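# Four arms lift a cloth off lanterns and lay it flat

## Task

Four arms are mounted in the scene frame (metres; facing angle in degrees counter-clockwise from +x): arm1 at x=+0.34 y=+0.74 z=+0.72 facing -90, arm2 at x=-0.34 y=+0.74 z=+0.72 facing -90, arm3 at x=-0.34 y=-0.74 z=+0.72 facing +90, arm4 at x=+0.34 y=-0.74 z=+0.72 facing +90. A cloth has lanterns standing in holes cut through it. Remove the cloth from the lanterns and leave it lying flat. Every lantern must still be upright at its present spot at the end. If the cloth's mean height falls more than about a thumb's length in a single drop while no gripper holds it, the task fails. Finish by opening the grippers and moving the arms away; the result only counts if it stays in place without any robot holding it.

## Robot and tools

Robots: four identical i2rt Big YAM arms named arm1, arm2, arm3 and arm4. Each has six joints, a two-finger gripper and a wrist camera (arm1_cam_wrist to arm4_cam_wrist). Two fixed room cameras are cam_high and cam_low. With joints 1 and 6 at zero and the hand level and pointing forward, the wrist camera rides on top of the hand looking toward the fingertips. Reach is roughly 1.0 m from the joint 1 axis. arm1 and arm2 sit on the +y side facing -y; arm3 and arm4 sit on the -y side facing +y.

Frame: a single scene frame, origin on the floor, +z up, distances in metres. The hand point lies midway between the fingertips; its z axis runs along the fingers and the fingers close along its y axis. Hand poses are computed from each arm's true foot pose, which is never printed.

execute_actions: argument actions is a list holding either one action or none. An action is an object keyed by arm name; under each arm goes a joints object. Every value in joints is an absolute target (not an offset) keyed by joint name: joint1_rad -2.879 to 2.879 (base yaw, positive counter-clockwise seen from above, zero points the way the foot faces); joint2_rad 0 to 3.141 (shoulder; zero has the upper arm pointing back roughly level, increasing lifts it up then forward); joint3_rad 0 to 3.019 (elbow; zero is fully folded, increasing opens it); joint4_rad -1.692 to 1.57 (hand pitch, positive tips the fingers up); joint5_rad -1.57 to 1.57 (hand side swing, positive toward the arm's right); joint6_rad -2.094 to 2.094 (hand roll, positive clockwise viewed from behind the hand); gripper_m 0 to 0.093, the fingertip gap in metres. Arm joints are in radians. Done tolerances are ±0.045, 0.14, 0.09, 0.055, 0.03, 0.035 rad and ±0.003 m. All arms named in one action start at once and may finish at different moments; joints run at different speeds, so the hand can sweep a wide path between postures. One action runs at most 15 s. Joints or arms you omit may keep pushing toward earlier targets. An unknown key or out-of-range number rejects the whole call and nothing moves. The optional cameras list picks which images return (names above, or "all"; omitted or null means all, [] means none). An empty actions list just reports state and images.

wait: seconds from 0 to 10; commands nothing new, the scene keeps running, and it returns the same report as an empty action.

zoom_image: camera name plus region [x0, y0, x1, y1] in pixels of that camera's most recent full image, top-left origin, at most 504 by 504. Wrist images are 504x504 fisheye; cam_high and cam_low are 896x504.

finished_scene: pass the current scene number; it ends the scene permanently after the last command is held and reports success. Replying with no tool call ends everything.

Reading results: the pictures line lists camera names in image order. joint_status tells how each commanded motion of the last accepted action ended. off_target means it stopped short and may still be pushing. contact_stop or time_out means it now holds where it stopped; a timed-out joint may keep a target close by (within 0.375, 0.375, 0.113, 0.225, 0.075, 0.3 rad for joints 1 to 6) and keep pushing, which on_its_own will name. on_its_own lists uncommanded behaviour; its held at value is the target, not the actual position. joint command not followed, usually with a cause line, means a self/inter-arm clearance check refused that arm's joint targets (the gripper still moves); those joints read not_followed and may be retried on every later action until valid targets are given. Calls without an action never show this line. Joint torques are total drive outputs per arm joint, offset, scaled and noisy, so treat them only as rough hints of load. MOTOR HOT appears from 85 °C; at 100 °C an OVER-TEMPERATURE FAULT drops that arm and its gripper until cooled, and unfinished keys show limit_stop_at_motor_heat (resend the target).

Cautions: arms keep pushing on contact and can push very hard; to relieve a stuck joint, command its reported position. A target very near the current position may not move anything. Loaded joints sag. Hard pressure between two robots fails the task and ends the run; the clearance check ignores fingers, gripper housings and wrist cameras and can react too late, so keep arms well apart. Knocking any rigid object, such as a lantern, out of the work area fails the task. Never release the cloth high enough that it drops more than a few centimetres. Avoid drops, slips, slams and sustained pushing, which also heat motors. The robots hold your last command while you think.

Each tool is called after "Request:" as a command line: name --argument value for each argument, lists and objects as JSON in quotes; but a table of rows of numbers goes row by row, as --pt "numbers of a row", without its own name.

## Session

I'll start by checking the current state and camera views.

Request:
execute_actions --actions '[]'

Scene clock: 0.00 s.
Joint torques (N m, as the arm reports them, + toward a larger angle): no reading
arm1.joint_positions: joint1_rad=+0.002 joint2_rad=+0.438 joint3_rad=+1.482 joint4_rad=-1.548 joint5_rad=+0.005 joint6_rad=+0.007 gripper_m=+0.094
arm1.joint_status: not commanded
arm1.hand: x=+0.3351 y=+0.6240 z=+1.3038 quat_wxyz=(-0.350, -0.621, -0.597, +0.368) (m; scene frame)
arm2.joint_positions: joint1_rad=-0.016 joint2_rad=+0.432 joint3_rad=+1.461 joint4_rad=-1.521 joint5_rad=+0.004 joint6_rad=+0.007 gripper_m=+0.095
arm2.joint_status: not commanded
arm2.hand: x=-0.3395 y=+0.6173 z=+1.2999 quat_wxyz=(-0.358, -0.618, -0.598, +0.365) (m; scene frame)
arm3.joint_positions: joint1_rad=+0.007 joint2_rad=+0.448 joint3_rad=+1.477 joint4_rad=-1.538 joint5_rad=+0.009 joint6_rad=+0.015 gripper_m=+0.094
arm3.joint_status: not commanded
arm3.hand: x=-0.3281 y=-0.6270 z=+1.3262 quat_wxyz=(-0.362, +0.597, -0.617, -0.363) (m; scene frame)
arm4.joint_positions: joint1_rad=+0.017 joint2_rad=+0.429 joint3_rad=+1.469 joint4_rad=-1.546 joint5_rad=+0.014 joint6_rad=+0.015 gripper_m=+0.094
arm4.joint_status: not commanded
arm4.hand: x=+0.3405 y=-0.6255 z=+1.3552 quat_wxyz=(-0.364, +0.595, -0.623, -0.353) (m; scene frame)
pictures: arm1_cam_wrist, arm2_cam_wrist, arm3_cam_wrist, arm4_cam_wrist, cam_high, cam_low
Images, in order (width x height): arm1_cam_wrist 504x504, arm2_cam_wrist 504x504, arm3_cam_wrist 504x504, arm4_cam_wrist 504x504, cam_high 896x504, cam_low 896x504.

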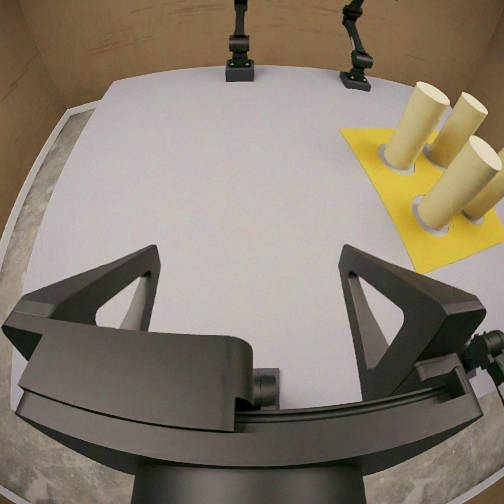

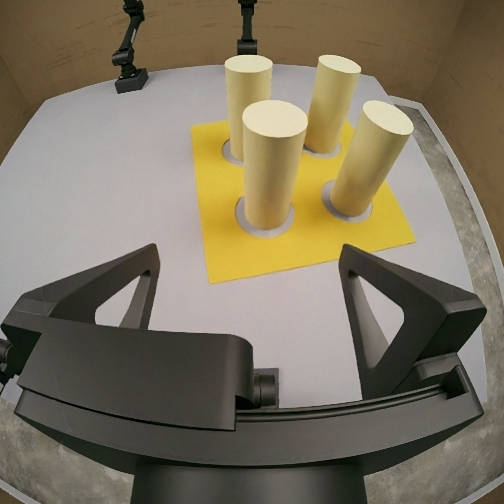

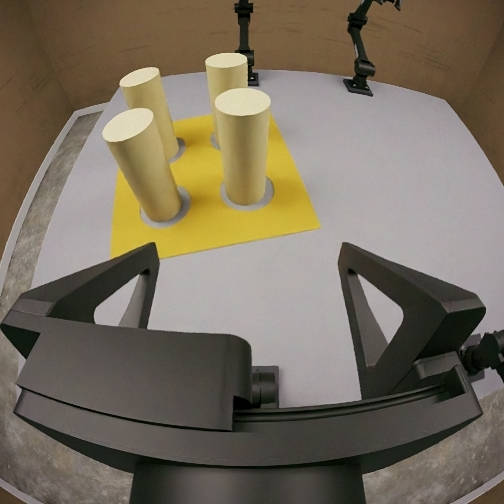

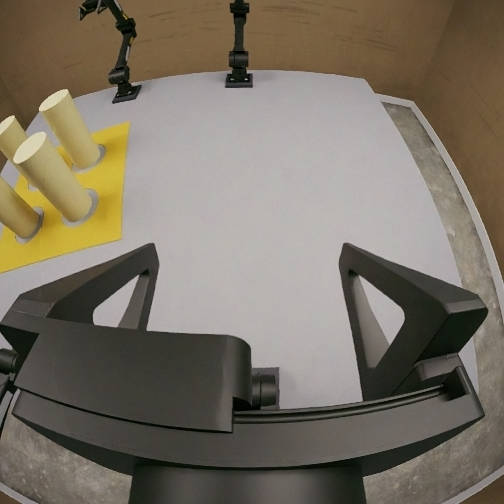

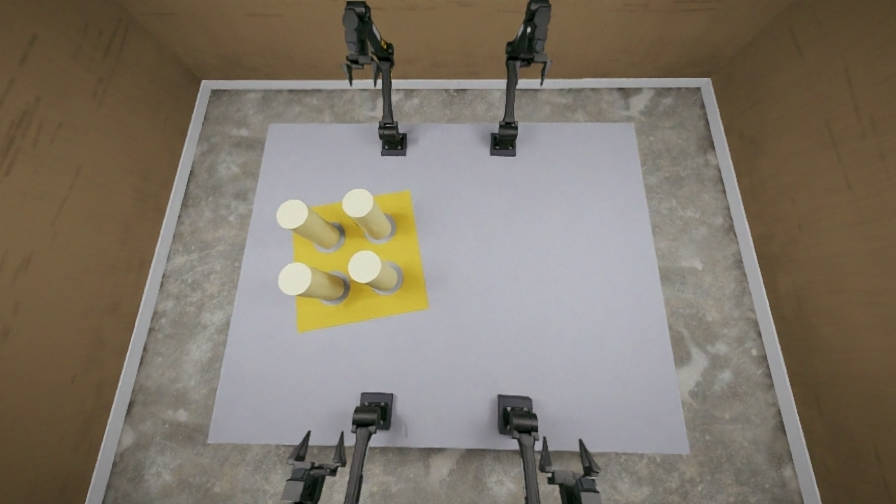

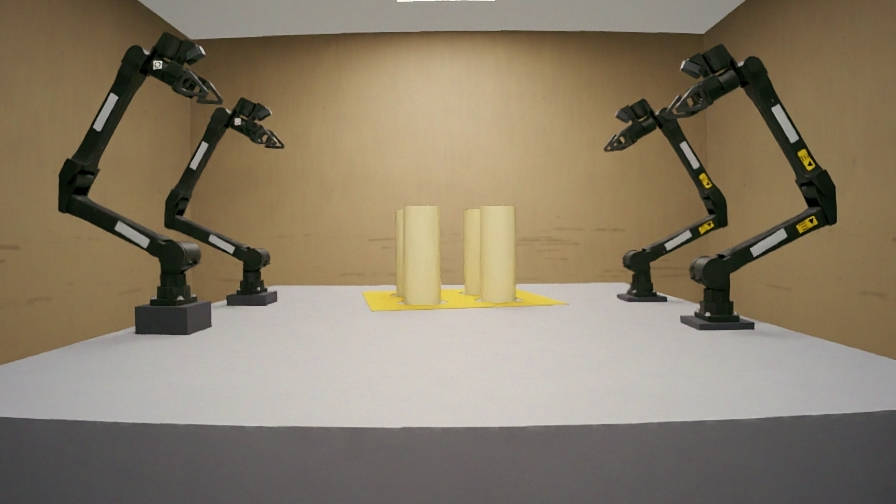

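Request:
zoom_image --camera "cam_high" --region '[250, 160, 470, 350]'

Request:
zoom_image --camera "cam_low" --region '[340, 180, 600, 330]'

Request:
zoom_image --camera "arm2_cam_wrist" --region '[170, 40, 430, 300]'

Region (250, 160, 470, 350) of cam_high's 896x504 image, scaled by 2.291, with more detail than that image has; it fills the top 435 rows of this view, and the rest is white.

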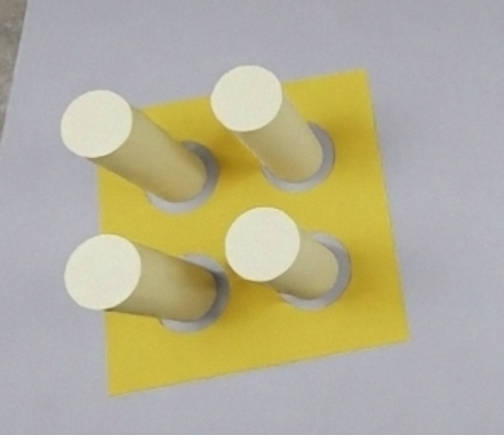

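Region (340, 180, 600, 330) of cam_low's 896x504 image, scaled by 1.938, with more detail than that image has; it fills the top 291 rows of this view, and the rest is white.

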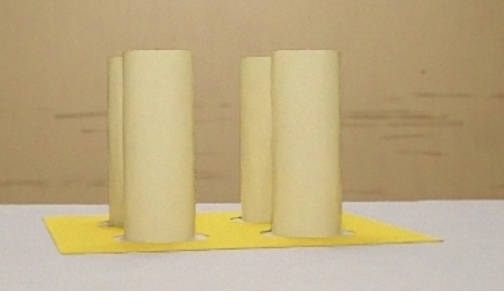

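Region (170, 40, 430, 300) of arm2_cam_wrist's 504x504 image, scaled by 1.938, with more detail than that image has.

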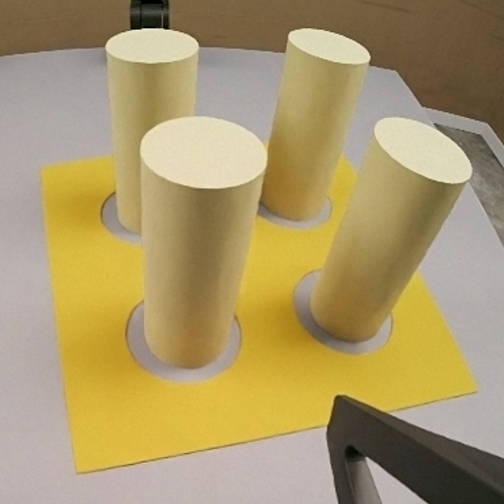

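Request:
zoom_image --camera "cam_high" --region '[330, 60, 570, 180]'

Request:
zoom_image --camera "cam_high" --region '[270, 370, 620, 504]'

Region (330, 60, 570, 180) of cam_high's 896x504 image, scaled by 2.100, with more detail than that image has.

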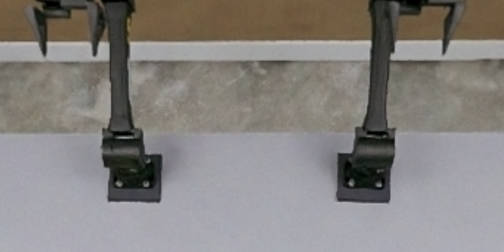

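Region (270, 370, 620, 504) of cam_high's 896x504 image, scaled by 1.440, with more detail than that image has; it fills the top 193 rows of this view, and the rest is white.

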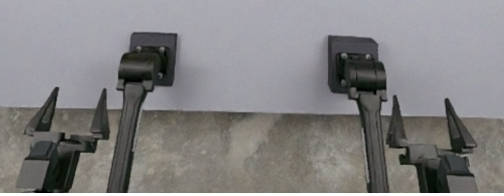

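Request:
execute_actions --actions '[{"arm1": {"joints": {"joint4_rad": -0.6}}, "arm2": {"joints": {"joint2_rad": 0.8}}, "arm3": {"joints": {"joint5_rad": 0.5}}, "arm4": {"joints": {"joint3_rad": 1.0}}}]' --cameras '["cam_high"]'

Scene clock: 12.83 s.
Joint torques (N m, as the arm reports them, + toward a larger angle): arm1=[-5.18  7.2   7.16  2.29  0.   -0.01] | arm2=[ 0.24 -0.96  9.15  1.7  -0.01 -0.02] | arm3=[-0.89  4.3   6.66  1.77  0.3  -0.04] | arm4=[1.09 3.62 7.34 1.83 0.06 0.01]
arm1.joint_positions: joint1_rad=+0.002 joint2_rad=+0.438 joint3_rad=+1.482 joint4_rad=-0.618 joint5_rad=+0.005 joint6_rad=+0.007 gripper_m=+0.094
arm1.joint_status: all done
arm1.hand: x=+0.3368 y=+0.6148 z=+1.5240 quat_wxyz=(-0.583, -0.390, -0.377, +0.605) (m; scene frame)
arm2.joint_positions: joint1_rad=-0.016 joint2_rad=+0.801 joint3_rad=+1.457 joint4_rad=-1.521 joint5_rad=+0.004 joint6_rad=+0.007 gripper_m=+0.095
arm2.joint_status: all done
arm2.hand: x=-0.3428 y=+0.4686 z=+1.2328 quat_wxyz=(-0.240, -0.675, -0.654, +0.246) (m; scene frame)
arm3.joint_positions: joint1_rad=+0.007 joint2_rad=+0.448 joint3_rad=+1.477 joint4_rad=-1.538 joint5_rad=+0.497 joint6_rad=+0.015 gripper_m=+0.094
arm3.joint_status: all done
arm3.hand: x=-0.2477 y=-0.6460 z=+1.3355 quat_wxyz=(-0.498, +0.490, -0.685, -0.205) (m; scene frame)
arm4.joint_positions: joint1_rad=+0.017 joint2_rad=+0.429 joint3_rad=+1.003 joint4_rad=-1.546 joint5_rad=+0.014 joint6_rad=+0.015 gripper_m=+0.094
arm4.joint_status: all done
arm4.hand: x=+0.3415 y=-0.5748 z=+1.1492 quat_wxyz=(-0.214, +0.662, -0.689, -0.203) (m; scene frame)
pictures: cam_high
Images, in order (width x height): cam_high 896x504.

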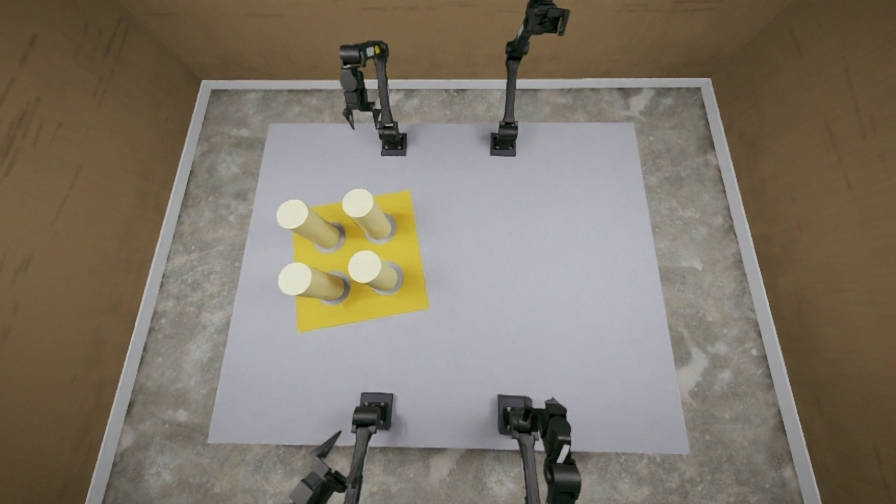

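Request:
execute_actions --actions '[{"arm1": {"joints": {"joint1_rad": -1.036, "joint4_rad": -1.456, "joint5_rad": 0.0, "joint6_rad": -0.464}}, "arm2": {"joints": {"joint1_rad": -0.899, "joint5_rad": 0.0, "joint6_rad": 1.276, "joint3_rad": 1.75}}, "arm3": {"joints": {"joint1_rad": 0.837, "joint4_rad": -1.264, "joint5_rad": 0.0, "joint6_rad": -1.705}}, "arm4": {"joints": {"joint1_rad": 0.777, "joint3_rad": 1.6, "joint4_rad": -1.379, "joint5_rad": 0.0, "joint6_rad": -0.221}}}]' --cameras '["cam_high"]'

Scene clock: 47.53 s.
Joint torques (N m, as the arm reports them, + toward a larger angle): arm1=[-6.05  6.87  7.28  1.59 -0.06 -0.14] | arm2=[-0.32  1.9   7.85  1.98  0.02  0.02] | arm3=[-0.44  4.18  6.75  2.66 -0.04 -0.1 ] | arm4=[ 1.75  7.37  6.37  2.49  0.02 -0.08]
arm1.joint_positions: joint1_rad=-1.025 joint2_rad=+0.438 joint3_rad=+1.482 joint4_rad=-1.450 joint5_rad=+0.001 joint6_rad=-0.448 gripper_m=+0.094
arm1.joint_status: all done
arm1.hand: x=+0.2303 y=+0.6783 z=+1.3264 quat_wxyz=(-0.014, -0.739, -0.385, +0.553) (m; scene frame)
arm2.joint_positions: joint1_rad=-0.891 joint2_rad=+0.795 joint3_rad=+1.724 joint4_rad=-1.521 joint5_rad=+0.000 joint6_rad=+1.262 gripper_m=+0.095
arm2.joint_status: all done
arm2.hand: x=-0.5221 y=+0.5893 z=+1.3551 quat_wxyz=(-0.385, -0.846, +0.256, +0.267) (m; scene frame)
arm3.joint_positions: joint1_rad=+0.830 joint2_rad=+0.448 joint3_rad=+1.477 joint4_rad=-1.289 joint5_rad=+0.002 joint6_rad=-1.695 gripper_m=+0.094
arm3.joint_status: all done
arm3.hand: x=-0.4353 y=-0.6496 z=+1.3833 quat_wxyz=(-0.580, +0.702, +0.358, -0.205) (m; scene frame)
arm4.joint_positions: joint1_rad=+0.767 joint2_rad=+0.426 joint3_rad=+1.578 joint4_rad=-1.393 joint5_rad=+0.001 joint6_rad=-0.210 gripper_m=+0.094
arm4.joint_status: all done
arm4.hand: x=+0.2697 y=-0.6652 z=+1.4345 quat_wxyz=(-0.310, +0.748, -0.245, -0.534) (m; scene frame)
pictures: cam_high
Images, in order (width x height): cam_high 896x504.

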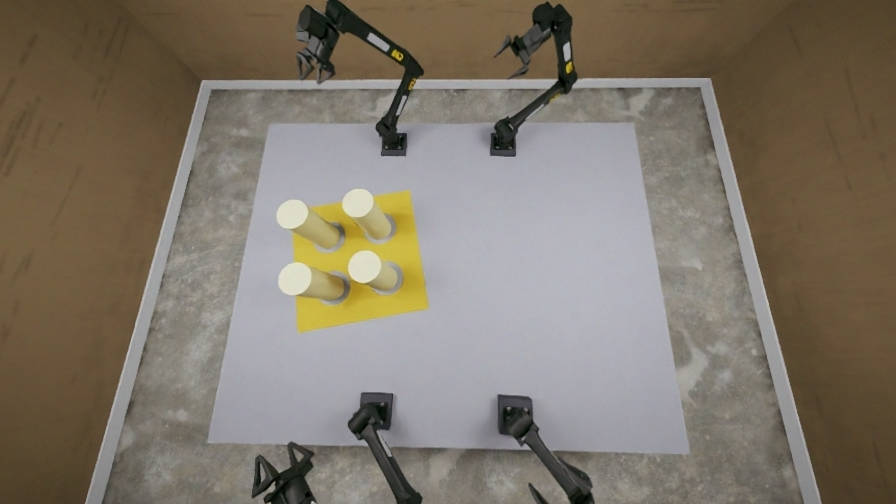

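Request:
execute_actions --actions '[{"arm1": {"joints": {"joint1_rad": -1.046, "joint2_rad": 2.182, "joint3_rad": 2.087, "joint4_rad": -1.456, "joint6_rad": -0.474}}, "arm2": {"joints": {"joint1_rad": -0.907, "joint2_rad": 2.293, "joint3_rad": 2.286, "joint4_rad": -1.544, "joint6_rad": 1.286}}, "arm3": {"joints": {"joint1_rad": 0.844, "joint2_rad": 1.983, "joint3_rad": 1.696, "joint4_rad": -1.264, "joint6_rad": -1.715}}, "arm4": {"joints": {"joint1_rad": 0.787, "joint2_rad": 2.275, "joint3_rad": 2.103, "joint4_rad": -1.379, "joint6_rad": -0.231}}}]'

Scene clock: 53.93 s.
Joint torques (N m, as the arm reports them, + toward a larger angle): arm1=[ -6.48 -24.2   11.18   0.27  -0.09  -0.18] | arm2=[ -0.57 -27.82  10.99  -0.19   0.06   0.11] | arm3=[ -0.25 -18.96   9.29   0.12  -0.1   -0.15] | arm4=[  2.11 -23.46   9.2    0.62  -0.02  -0.09]
arm1.joint_positions: joint1_rad=-1.031 joint2_rad=+2.213 joint3_rad=+2.045 joint4_rad=-1.453 joint5_rad=+0.001 joint6_rad=-0.458 gripper_m=+0.094
arm1.joint_status: all done
arm1.hand: x=-0.2491 y=+0.4184 z=+0.8287 quat_wxyz=(+0.004, -0.886, -0.463, -0.021) (m; scene frame)
arm2.joint_positions: joint1_rad=-0.897 joint2_rad=+2.324 joint3_rad=+2.243 joint4_rad=-1.540 joint5_rad=+0.000 joint6_rad=+1.272 gripper_m=+0.095
arm2.joint_status: all done
arm2.hand: x=-0.8843 y=+0.3075 z=+0.8204 quat_wxyz=(+0.023, -0.954, +0.298, -0.014) (m; scene frame)
arm3.joint_positions: joint1_rad=+0.834 joint2_rad=+1.986 joint3_rad=+1.671 joint4_rad=-1.266 joint5_rad=+0.002 joint6_rad=-1.706 gripper_m=+0.094
arm3.joint_status: all done
arm3.hand: x=-0.7699 y=-0.3324 z=+0.8558 quat_wxyz=(-0.004, +0.889, +0.459, +0.003) (m; scene frame)
arm4.joint_positions: joint1_rad=+0.772 joint2_rad=+2.290 joint3_rad=+2.083 joint4_rad=-1.375 joint5_rad=+0.001 joint6_rad=-0.220 gripper_m=+0.094
arm4.joint_status: all done
arm4.hand: x=-0.1288 y=-0.2247 z=+0.8412 quat_wxyz=(+0.003, +0.953, -0.304, +0.005) (m; scene frame)
pictures: arm1_cam_wrist, arm2_cam_wrist, arm3_cam_wrist, arm4_cam_wrist, cam_high, cam_low
Images, in order (width x height): arm1_cam_wrist 504x504, arm2_cam_wrist 504x504, arm3_cam_wrist 504x504, arm4_cam_wrist 504x504, cam_high 896x504, cam_low 896x504.

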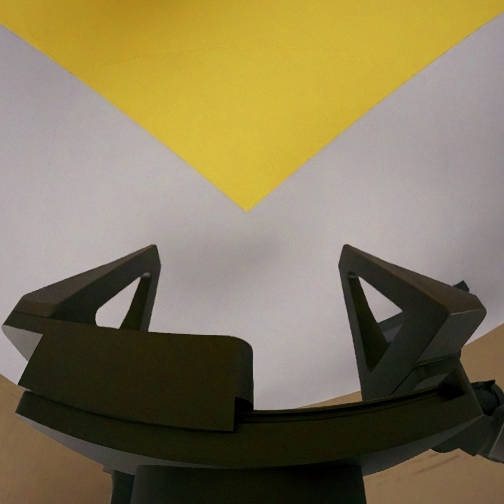

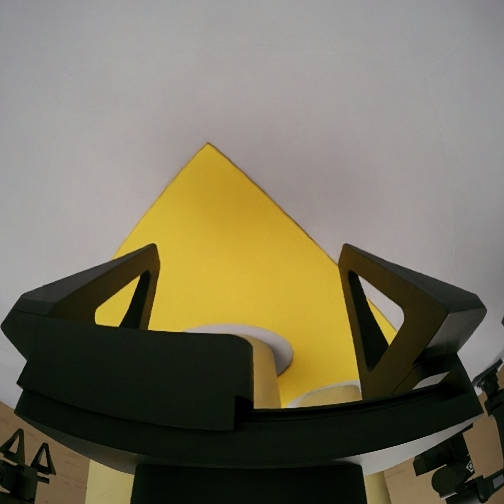

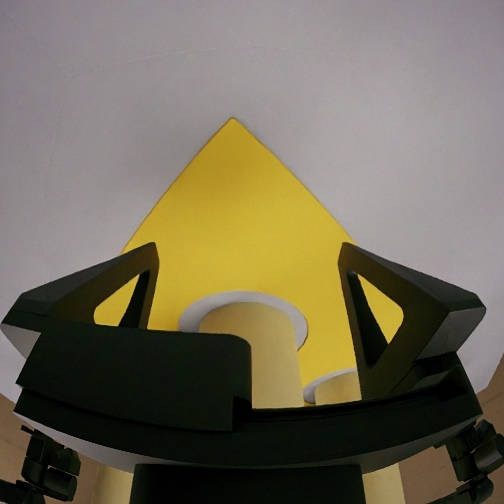

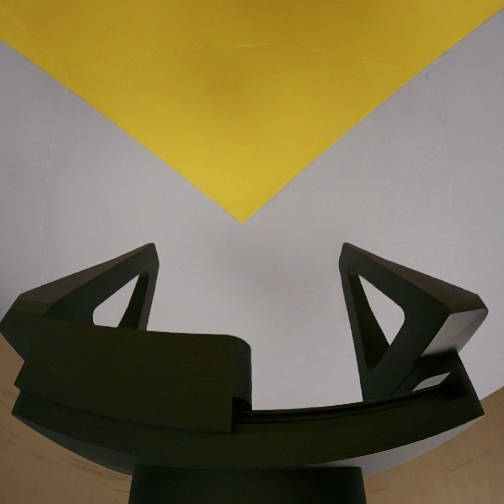

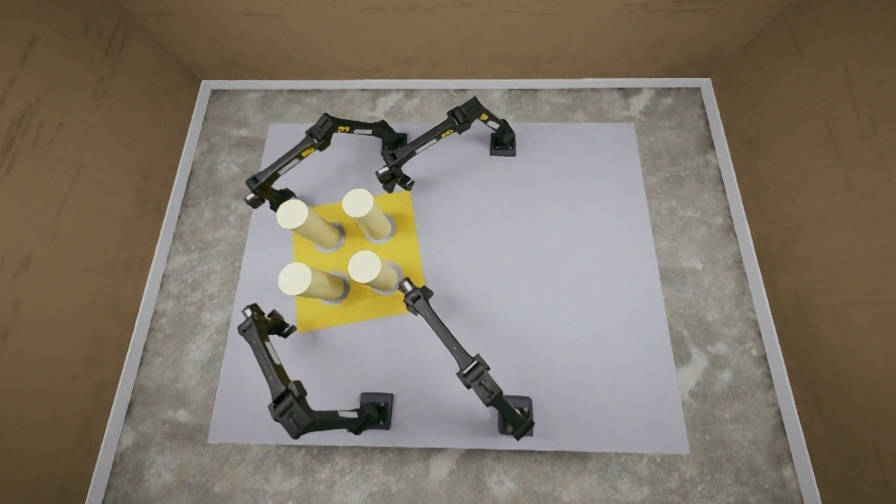

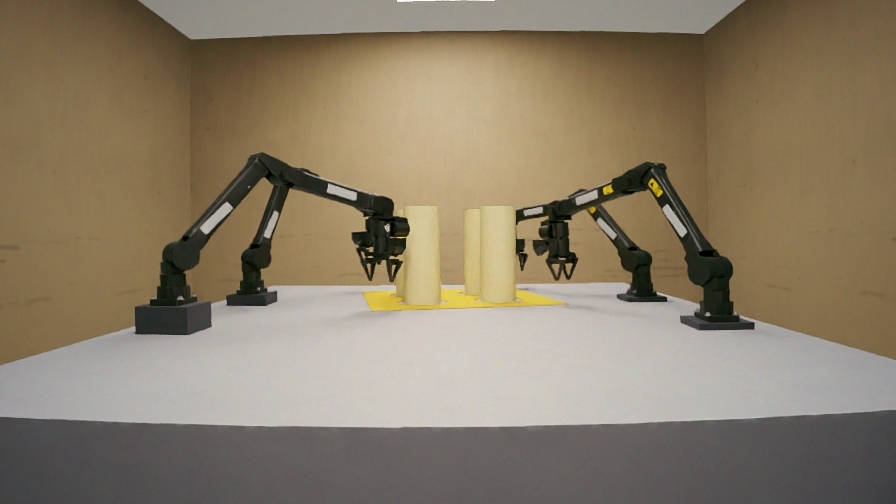

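Request:
zoom_image --camera "cam_low" --region '[340, 230, 460, 320]'

Request:
zoom_image --camera "cam_low" --region '[490, 230, 610, 320]'

Region (340, 230, 460, 320) of cam_low's 896x504 image, scaled by 4.200, with more detail than that image has; it fills the top 378 rows of this view, and the rest is white.

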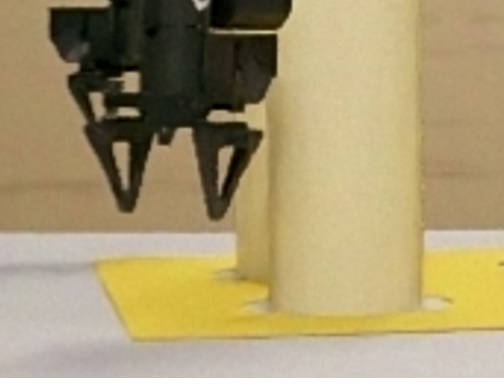

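Region (490, 230, 610, 320) of cam_low's 896x504 image, scaled by 4.200, with more detail than that image has; it fills the top 378 rows of this view, and the rest is white.

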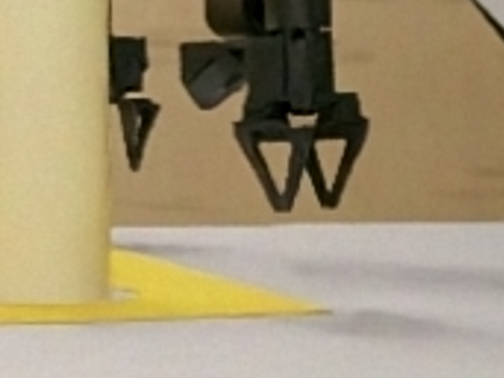

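Request:
execute_actions --actions '[{"arm1": {"joints": {"joint1_rad": -1.008, "joint2_rad": 2.233, "joint3_rad": 2.0, "joint4_rad": -1.305}}, "arm2": {"joints": {"joint1_rad": -0.873, "joint2_rad": 2.340, "joint3_rad": 2.22, "joint4_rad": -1.40}}, "arm3": {"joints": {"joint1_rad": 0.864, "joint2_rad": 2.043, "joint3_rad": 1.54, "joint4_rad": -1.075}}, "arm4": {"joints": {"joint1_rad": 0.795, "joint2_rad": 2.333, "joint3_rad": 2.012, "joint4_rad": -1.228}}}]'

Scene clock: 74.57 s.
Joint torques (N m, as the arm reports them, + toward a larger angle): arm1=[ -4.52 -22.18   8.7    0.88  -0.09  -0.18] | arm2=[  0.36 -23.67   8.44   0.65   0.06   0.1 ] | arm3=[ -0.33 -19.36   7.85   0.57  -0.09  -0.15] | arm4=[  1.56 -21.36   7.55   1.21  -0.01  -0.1 ]
arm1.joint_positions: joint1_rad=-1.020 joint2_rad=+2.238 joint3_rad=+1.990 joint4_rad=-1.316 joint5_rad=+0.001 joint6_rad=-0.458 gripper_m=+0.094
arm1.joint_status: all done
arm1.hand: x=-0.2581 y=+0.4048 z=+0.7916 quat_wxyz=(+0.004, -0.884, -0.468, +0.008) (m; scene frame)
arm2.joint_positions: joint1_rad=-0.878 joint2_rad=+2.324 joint3_rad=+2.214 joint4_rad=-1.410 joint5_rad=+0.000 joint6_rad=+1.273 gripper_m=+0.095
arm2.joint_status: all done
arm2.hand: x=-0.8945 y=+0.2824 z=+0.8091 quat_wxyz=(-0.019, -0.957, +0.289, +0.015) (m; scene frame)
arm3.joint_positions: joint1_rad=+0.860 joint2_rad=+2.052 joint3_rad=+1.528 joint4_rad=-1.090 joint5_rad=+0.002 joint6_rad=-1.706 gripper_m=+0.094
arm3.joint_status: all done
arm3.hand: x=-0.7660 y=-0.3561 z=+0.7681 quat_wxyz=(+0.012, +0.882, +0.470, +0.009) (m; scene frame)
arm4.joint_positions: joint1_rad=+0.783 joint2_rad=+2.323 joint3_rad=+2.015 joint4_rad=-1.241 joint5_rad=+0.001 joint6_rad=-0.220 gripper_m=+0.094
arm4.joint_status: all done
arm4.hand: x=-0.1384 y=-0.2253 z=+0.7938 quat_wxyz=(-0.005, +0.954, -0.298, -0.009) (m; scene frame)
pictures: arm1_cam_wrist, arm2_cam_wrist, arm3_cam_wrist, arm4_cam_wrist, cam_high, cam_low
Images, in order (width x height): arm1_cam_wrist 504x504, arm2_cam_wrist 504x504, arm3_cam_wrist 504x504, arm4_cam_wrist 504x504, cam_high 896x504, cam_low 896x504.

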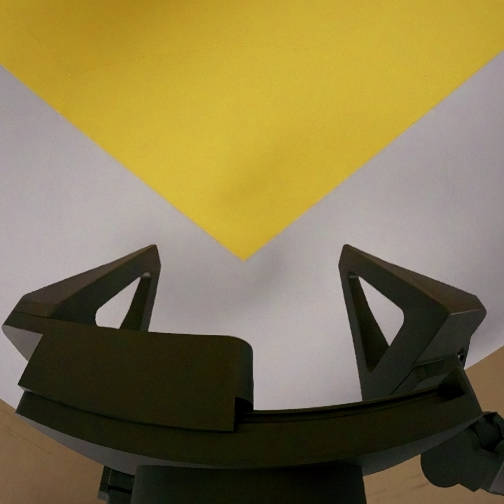

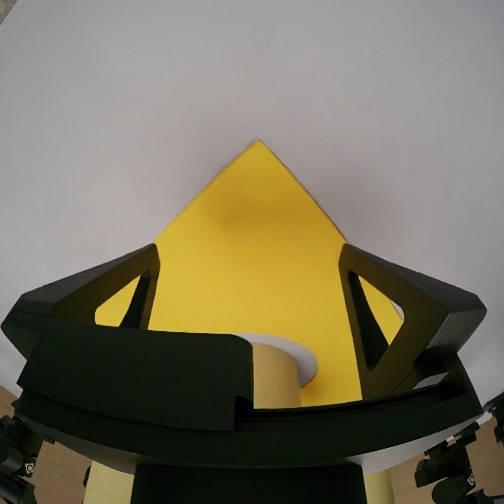

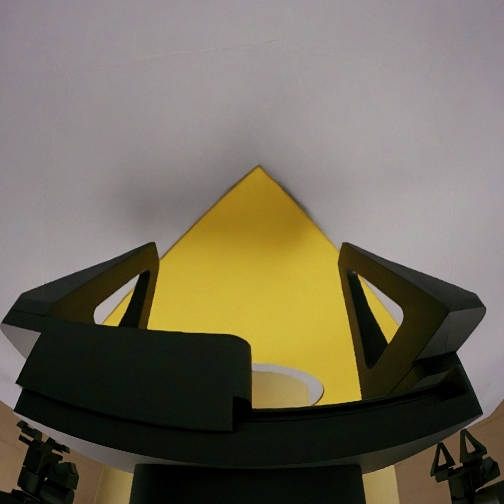

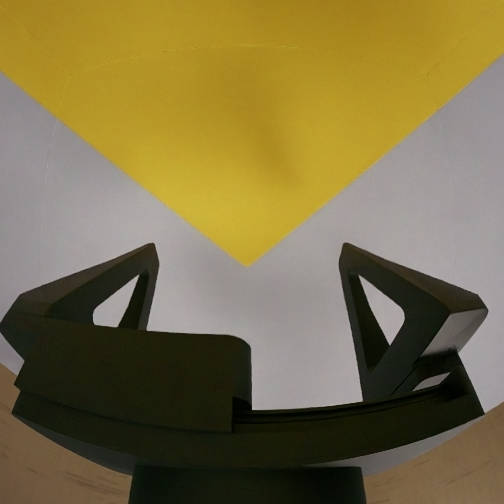

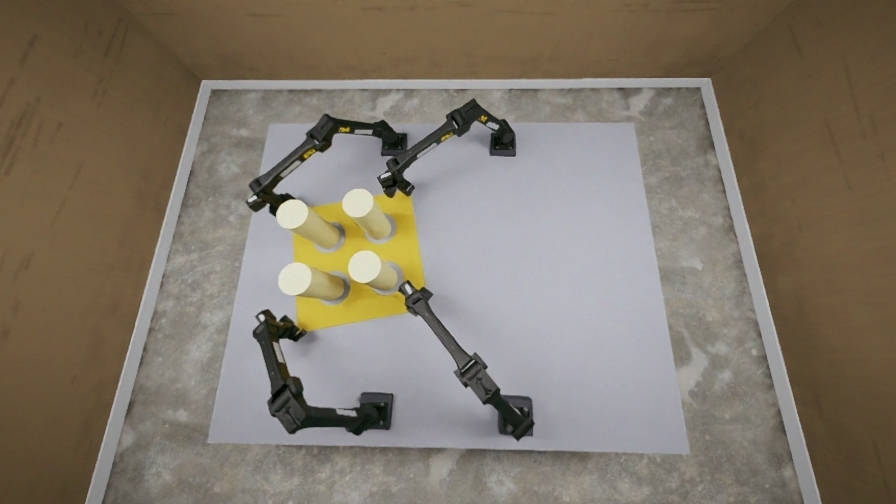

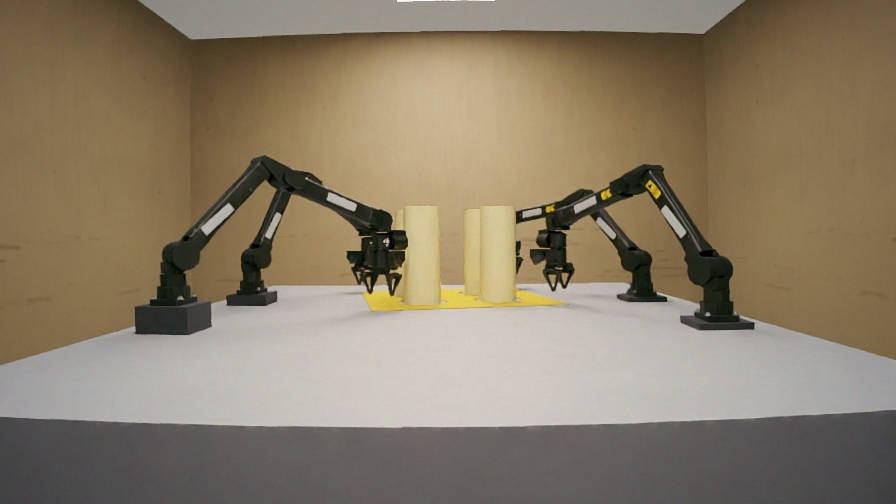

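Request:
zoom_image --camera "cam_low" --region '[330, 240, 430, 320]'

Request:
zoom_image --camera "cam_low" --region '[500, 240, 600, 320]'

Region (330, 240, 430, 320) of cam_low's 896x504 image, scaled by 5.040, with more detail than that image has; it fills the top 403 rows of this view, and the rest is white.

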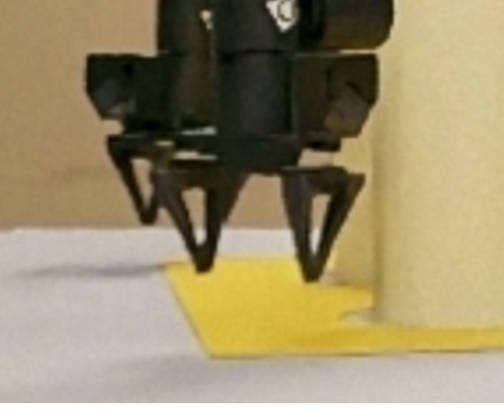

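Region (500, 240, 600, 320) of cam_low's 896x504 image, scaled by 5.040, with more detail than that image has; it fills the top 403 rows of this view, and the rest is white.

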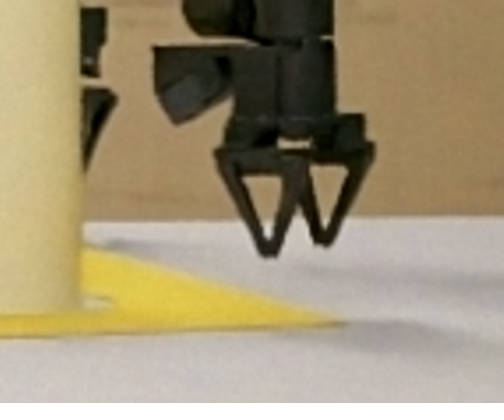

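Request:
execute_actions --actions '[{"arm1": {"joints": {"joint2_rad": 2.267, "joint3_rad": 1.948, "joint4_rad": -1.227}}, "arm2": {"joints": {"joint2_rad": 2.383, "joint3_rad": 2.173, "joint4_rad": -1.348}}, "arm3": {"joints": {"joint2_rad": 2.075, "joint3_rad": 1.53, "joint4_rad": -1.022}}, "arm4": {"joints": {"joint2_rad": 2.368, "joint3_rad": 1.978, "joint4_rad": -1.177}}}]'

Scene clock: 82.63 s.
Joint torques (N m, as the arm reports them, + toward a larger angle): arm1=[ -4.44 -21.89   8.5    0.86  -0.09  -0.19] | arm2=[  0.54 -24.04   8.65   0.55   0.06   0.11] | arm3=[ -0.8  -17.7    7.23   0.67  -0.1   -0.14] | arm4=[  2.01 -21.49   6.92   1.11   0.    -0.09]
arm1.joint_positions: joint1_rad=-1.020 joint2_rad=+2.274 joint3_rad=+1.937 joint4_rad=-1.237 joint5_rad=+0.001 joint6_rad=-0.458 gripper_m=+0.094
arm1.joint_status: all done
arm1.hand: x=-0.2557 y=+0.4065 z=+0.7486 quat_wxyz=(+0.004, -0.884, -0.468, +0.003) (m; scene frame)
arm2.joint_positions: joint1_rad=-0.878 joint2_rad=+2.366 joint3_rad=+2.164 joint4_rad=-1.358 joint5_rad=+0.000 joint6_rad=+1.273 gripper_m=+0.095
arm2.joint_status: all done
arm2.hand: x=-0.8898 y=+0.2864 z=+0.7606 quat_wxyz=(-0.002, -0.957, +0.289, +0.003) (m; scene frame)
arm3.joint_positions: joint1_rad=+0.860 joint2_rad=+2.058 joint3_rad=+1.528 joint4_rad=-1.037 joint5_rad=+0.002 joint6_rad=-1.706 gripper_m=+0.094
arm3.joint_status: all done
arm3.hand: x=-0.7751 y=-0.3480 z=+0.7643 quat_wxyz=(-0.010, +0.882, +0.470, +0.001) (m; scene frame)
arm4.joint_positions: joint1_rad=+0.783 joint2_rad=+2.352 joint3_rad=+1.982 joint4_rad=-1.190 joint5_rad=+0.001 joint6_rad=-0.220 gripper_m=+0.094
arm4.joint_status: all done
arm4.hand: x=-0.1358 y=-0.2281 z=+0.7626 quat_wxyz=(-0.003, +0.954, -0.298, -0.004) (m; scene frame)
pictures: arm1_cam_wrist, arm2_cam_wrist, arm3_cam_wrist, arm4_cam_wrist, cam_high, cam_low
Images, in order (width x height): arm1_cam_wrist 504x504, arm2_cam_wrist 504x504, arm3_cam_wrist 504x504, arm4_cam_wrist 504x504, cam_high 896x504, cam_low 896x504.

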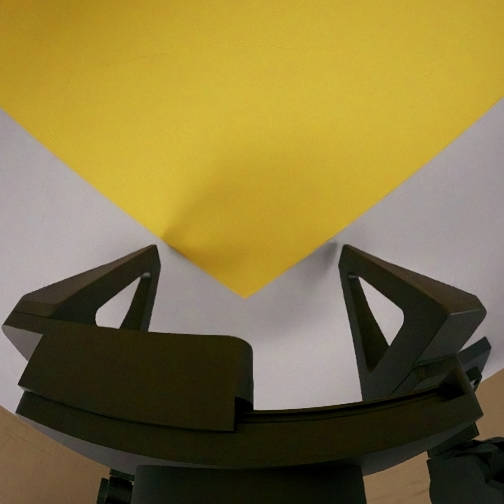

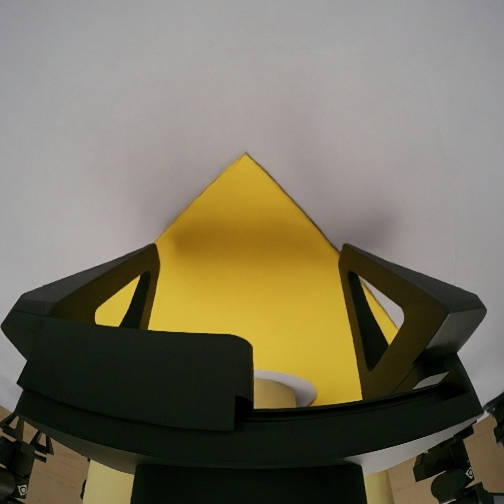

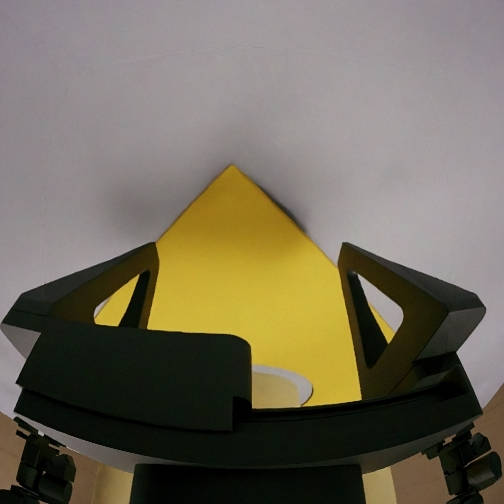

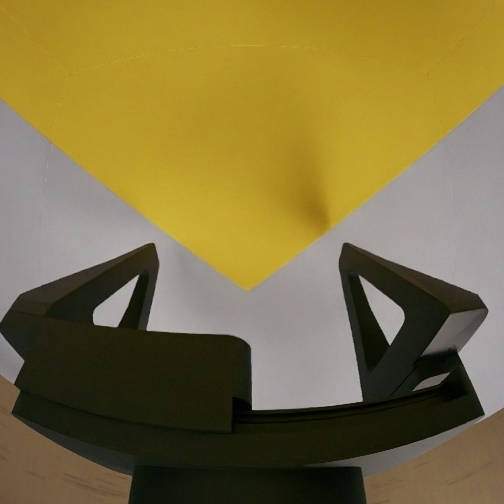

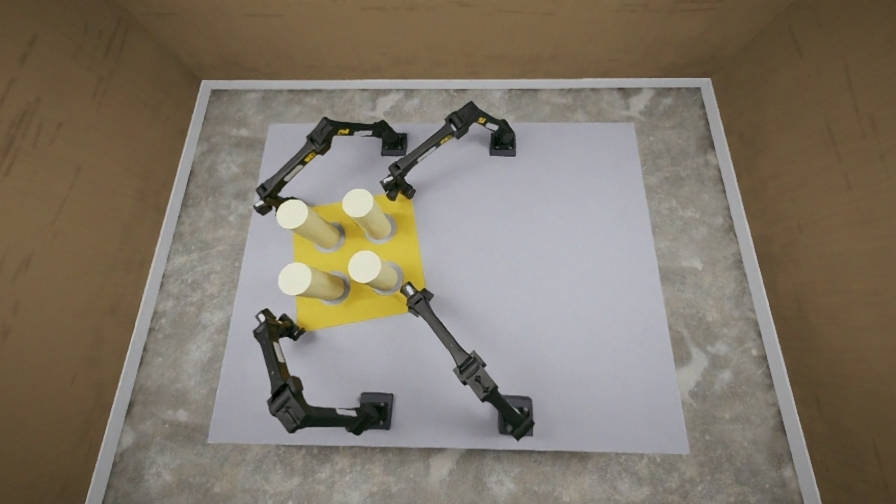

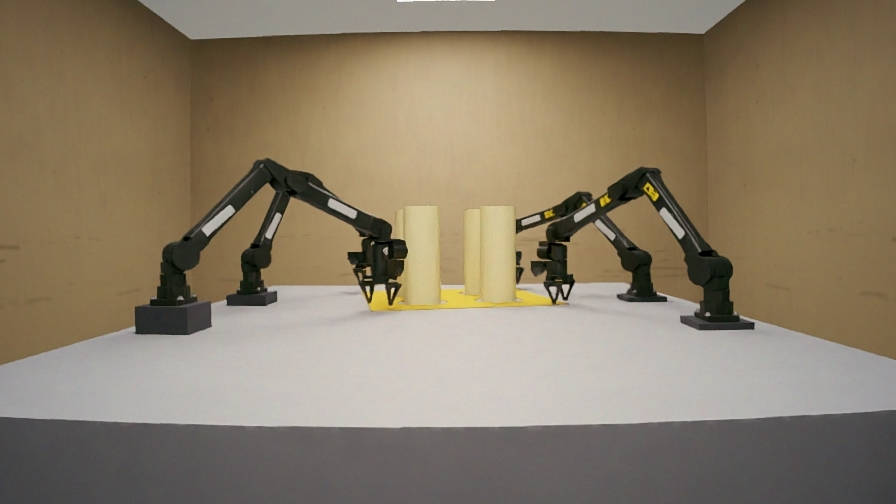

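Request:
zoom_image --camera "cam_low" --region '[520, 260, 600, 320]'

Request:
zoom_image --camera "cam_low" --region '[340, 260, 420, 320]'

Region (520, 260, 600, 320) of cam_low's 896x504 image, scaled by 6.300, with more detail than that image has; it fills the top 378 rows of this view, and the rest is white.

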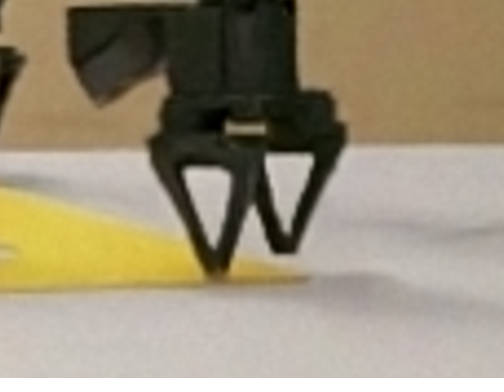

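Region (340, 260, 420, 320) of cam_low's 896x504 image, scaled by 6.300, with more detail than that image has; it fills the top 378 rows of this view, and the rest is white.

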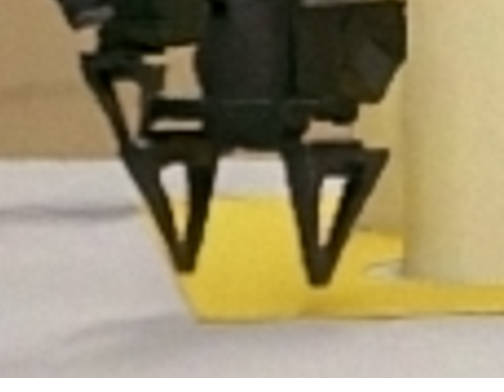

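Request:
execute_actions --actions '[{"arm1": {"joints": {"joint2_rad": 2.285}}, "arm2": {"joints": {"joint2_rad": 2.414, "joint4_rad": -1.330}}, "arm3": {"joints": {"joint2_rad": 2.118}}, "arm4": {"joints": {"joint2_rad": 2.403}}}]'

Scene clock: 86.47 s.
Joint torques (N m, as the arm reports them, + toward a larger angle): arm1=[ -4.47 -20.94   8.58   0.88  -0.09  -0.17] | arm2=[  0.52 -23.13   8.59   0.56   0.06   0.1 ] | arm3=[ -0.84 -17.95   7.05   0.49  -0.09  -0.14] | arm4=[  1.83 -21.31   6.98   0.83  -0.04  -0.07]
arm1.joint_positions: joint1_rad=-1.020 joint2_rad=+2.278 joint3_rad=+1.937 joint4_rad=-1.237 joint5_rad=+0.001 joint6_rad=-0.458 gripper_m=+0.094
arm1.joint_status: all done
arm1.hand: x=-0.2552 y=+0.4068 z=+0.7458 quat_wxyz=(+0.004, -0.884, -0.468, +0.000) (m; scene frame)
arm2.joint_positions: joint1_rad=-0.878 joint2_rad=+2.386 joint3_rad=+2.164 joint4_rad=-1.340 joint5_rad=+0.000 joint6_rad=+1.273 gripper_m=+0.095
arm2.joint_status: all done
arm2.hand: x=-0.8914 y=+0.2851 z=+0.7466 quat_wxyz=(-0.001, -0.957, +0.289, +0.003) (m; scene frame)
arm3.joint_positions: joint1_rad=+0.860 joint2_rad=+2.110 joint3_rad=+1.528 joint4_rad=-1.035 joint5_rad=+0.002 joint6_rad=-1.706 gripper_m=+0.094
arm3.joint_status: all done
arm3.hand: x=-0.7698 y=-0.3525 z=+0.7347 quat_wxyz=(+0.013, +0.882, +0.471, +0.009) (m; scene frame)
arm4.joint_positions: joint1_rad=+0.785 joint2_rad=+2.379 joint3_rad=+1.982 joint4_rad=-1.187 joint5_rad=+0.002 joint6_rad=-0.222 gripper_m=+0.094
arm4.joint_status: all done
arm4.hand: x=-0.1342 y=-0.2321 z=+0.7444 quat_wxyz=(+0.003, +0.955, -0.297, +0.006) (m; scene frame)
pictures: arm1_cam_wrist, arm2_cam_wrist, arm3_cam_wrist, arm4_cam_wrist, cam_high, cam_low
Images, in order (width x height): arm1_cam_wrist 504x504, arm2_cam_wrist 504x504, arm3_cam_wrist 504x504, arm4_cam_wrist 504x504, cam_high 896x504, cam_low 896x504.

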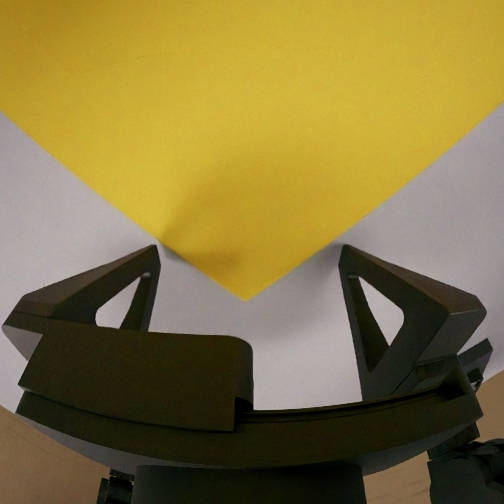

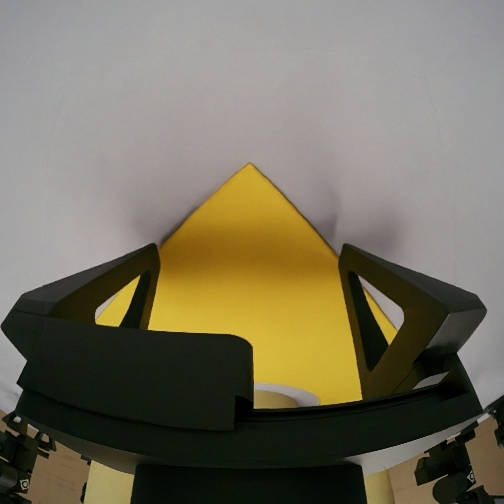

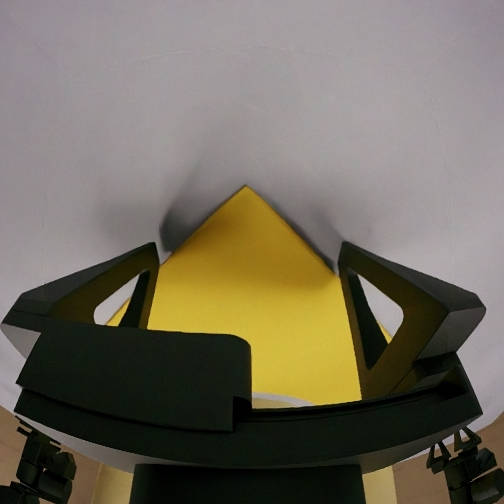

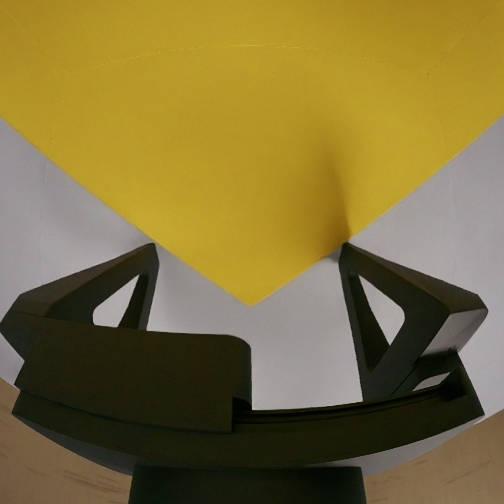

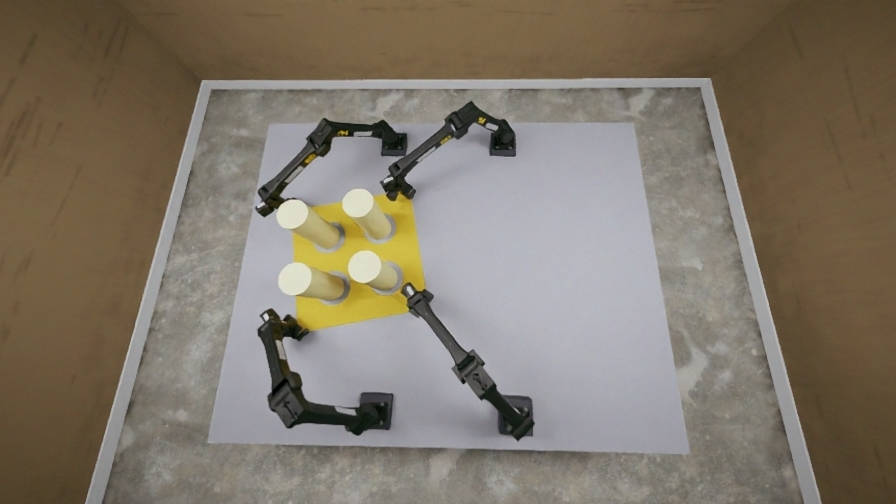

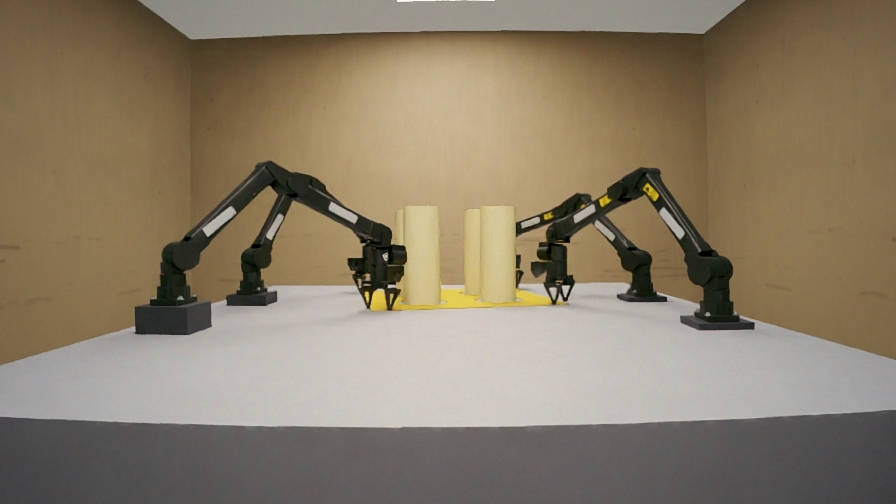

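Request:
zoom_image --camera "arm3_cam_wrist" --region '[120, 160, 380, 300]'

Request:
zoom_image --camera "arm4_cam_wrist" --region '[120, 180, 380, 320]'

Region (120, 160, 380, 300) of arm3_cam_wrist's 504x504 image, scaled by 1.938, with more detail than that image has; it fills the top 271 rows of this view, and the rest is white.

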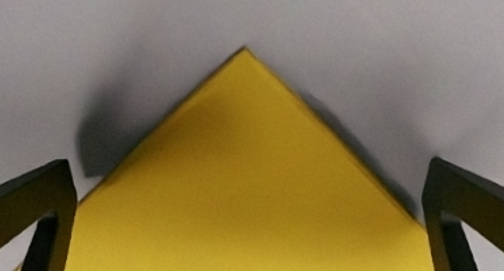

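Region (120, 180, 380, 320) of arm4_cam_wrist's 504x504 image, scaled by 1.938, with more detail than that image has; it fills the top 271 rows of this view, and the rest is white.

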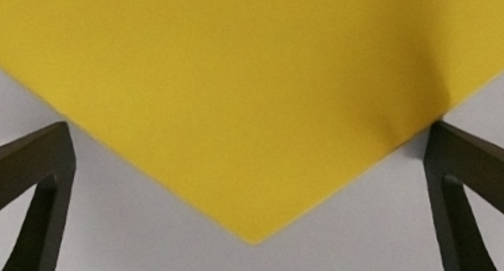

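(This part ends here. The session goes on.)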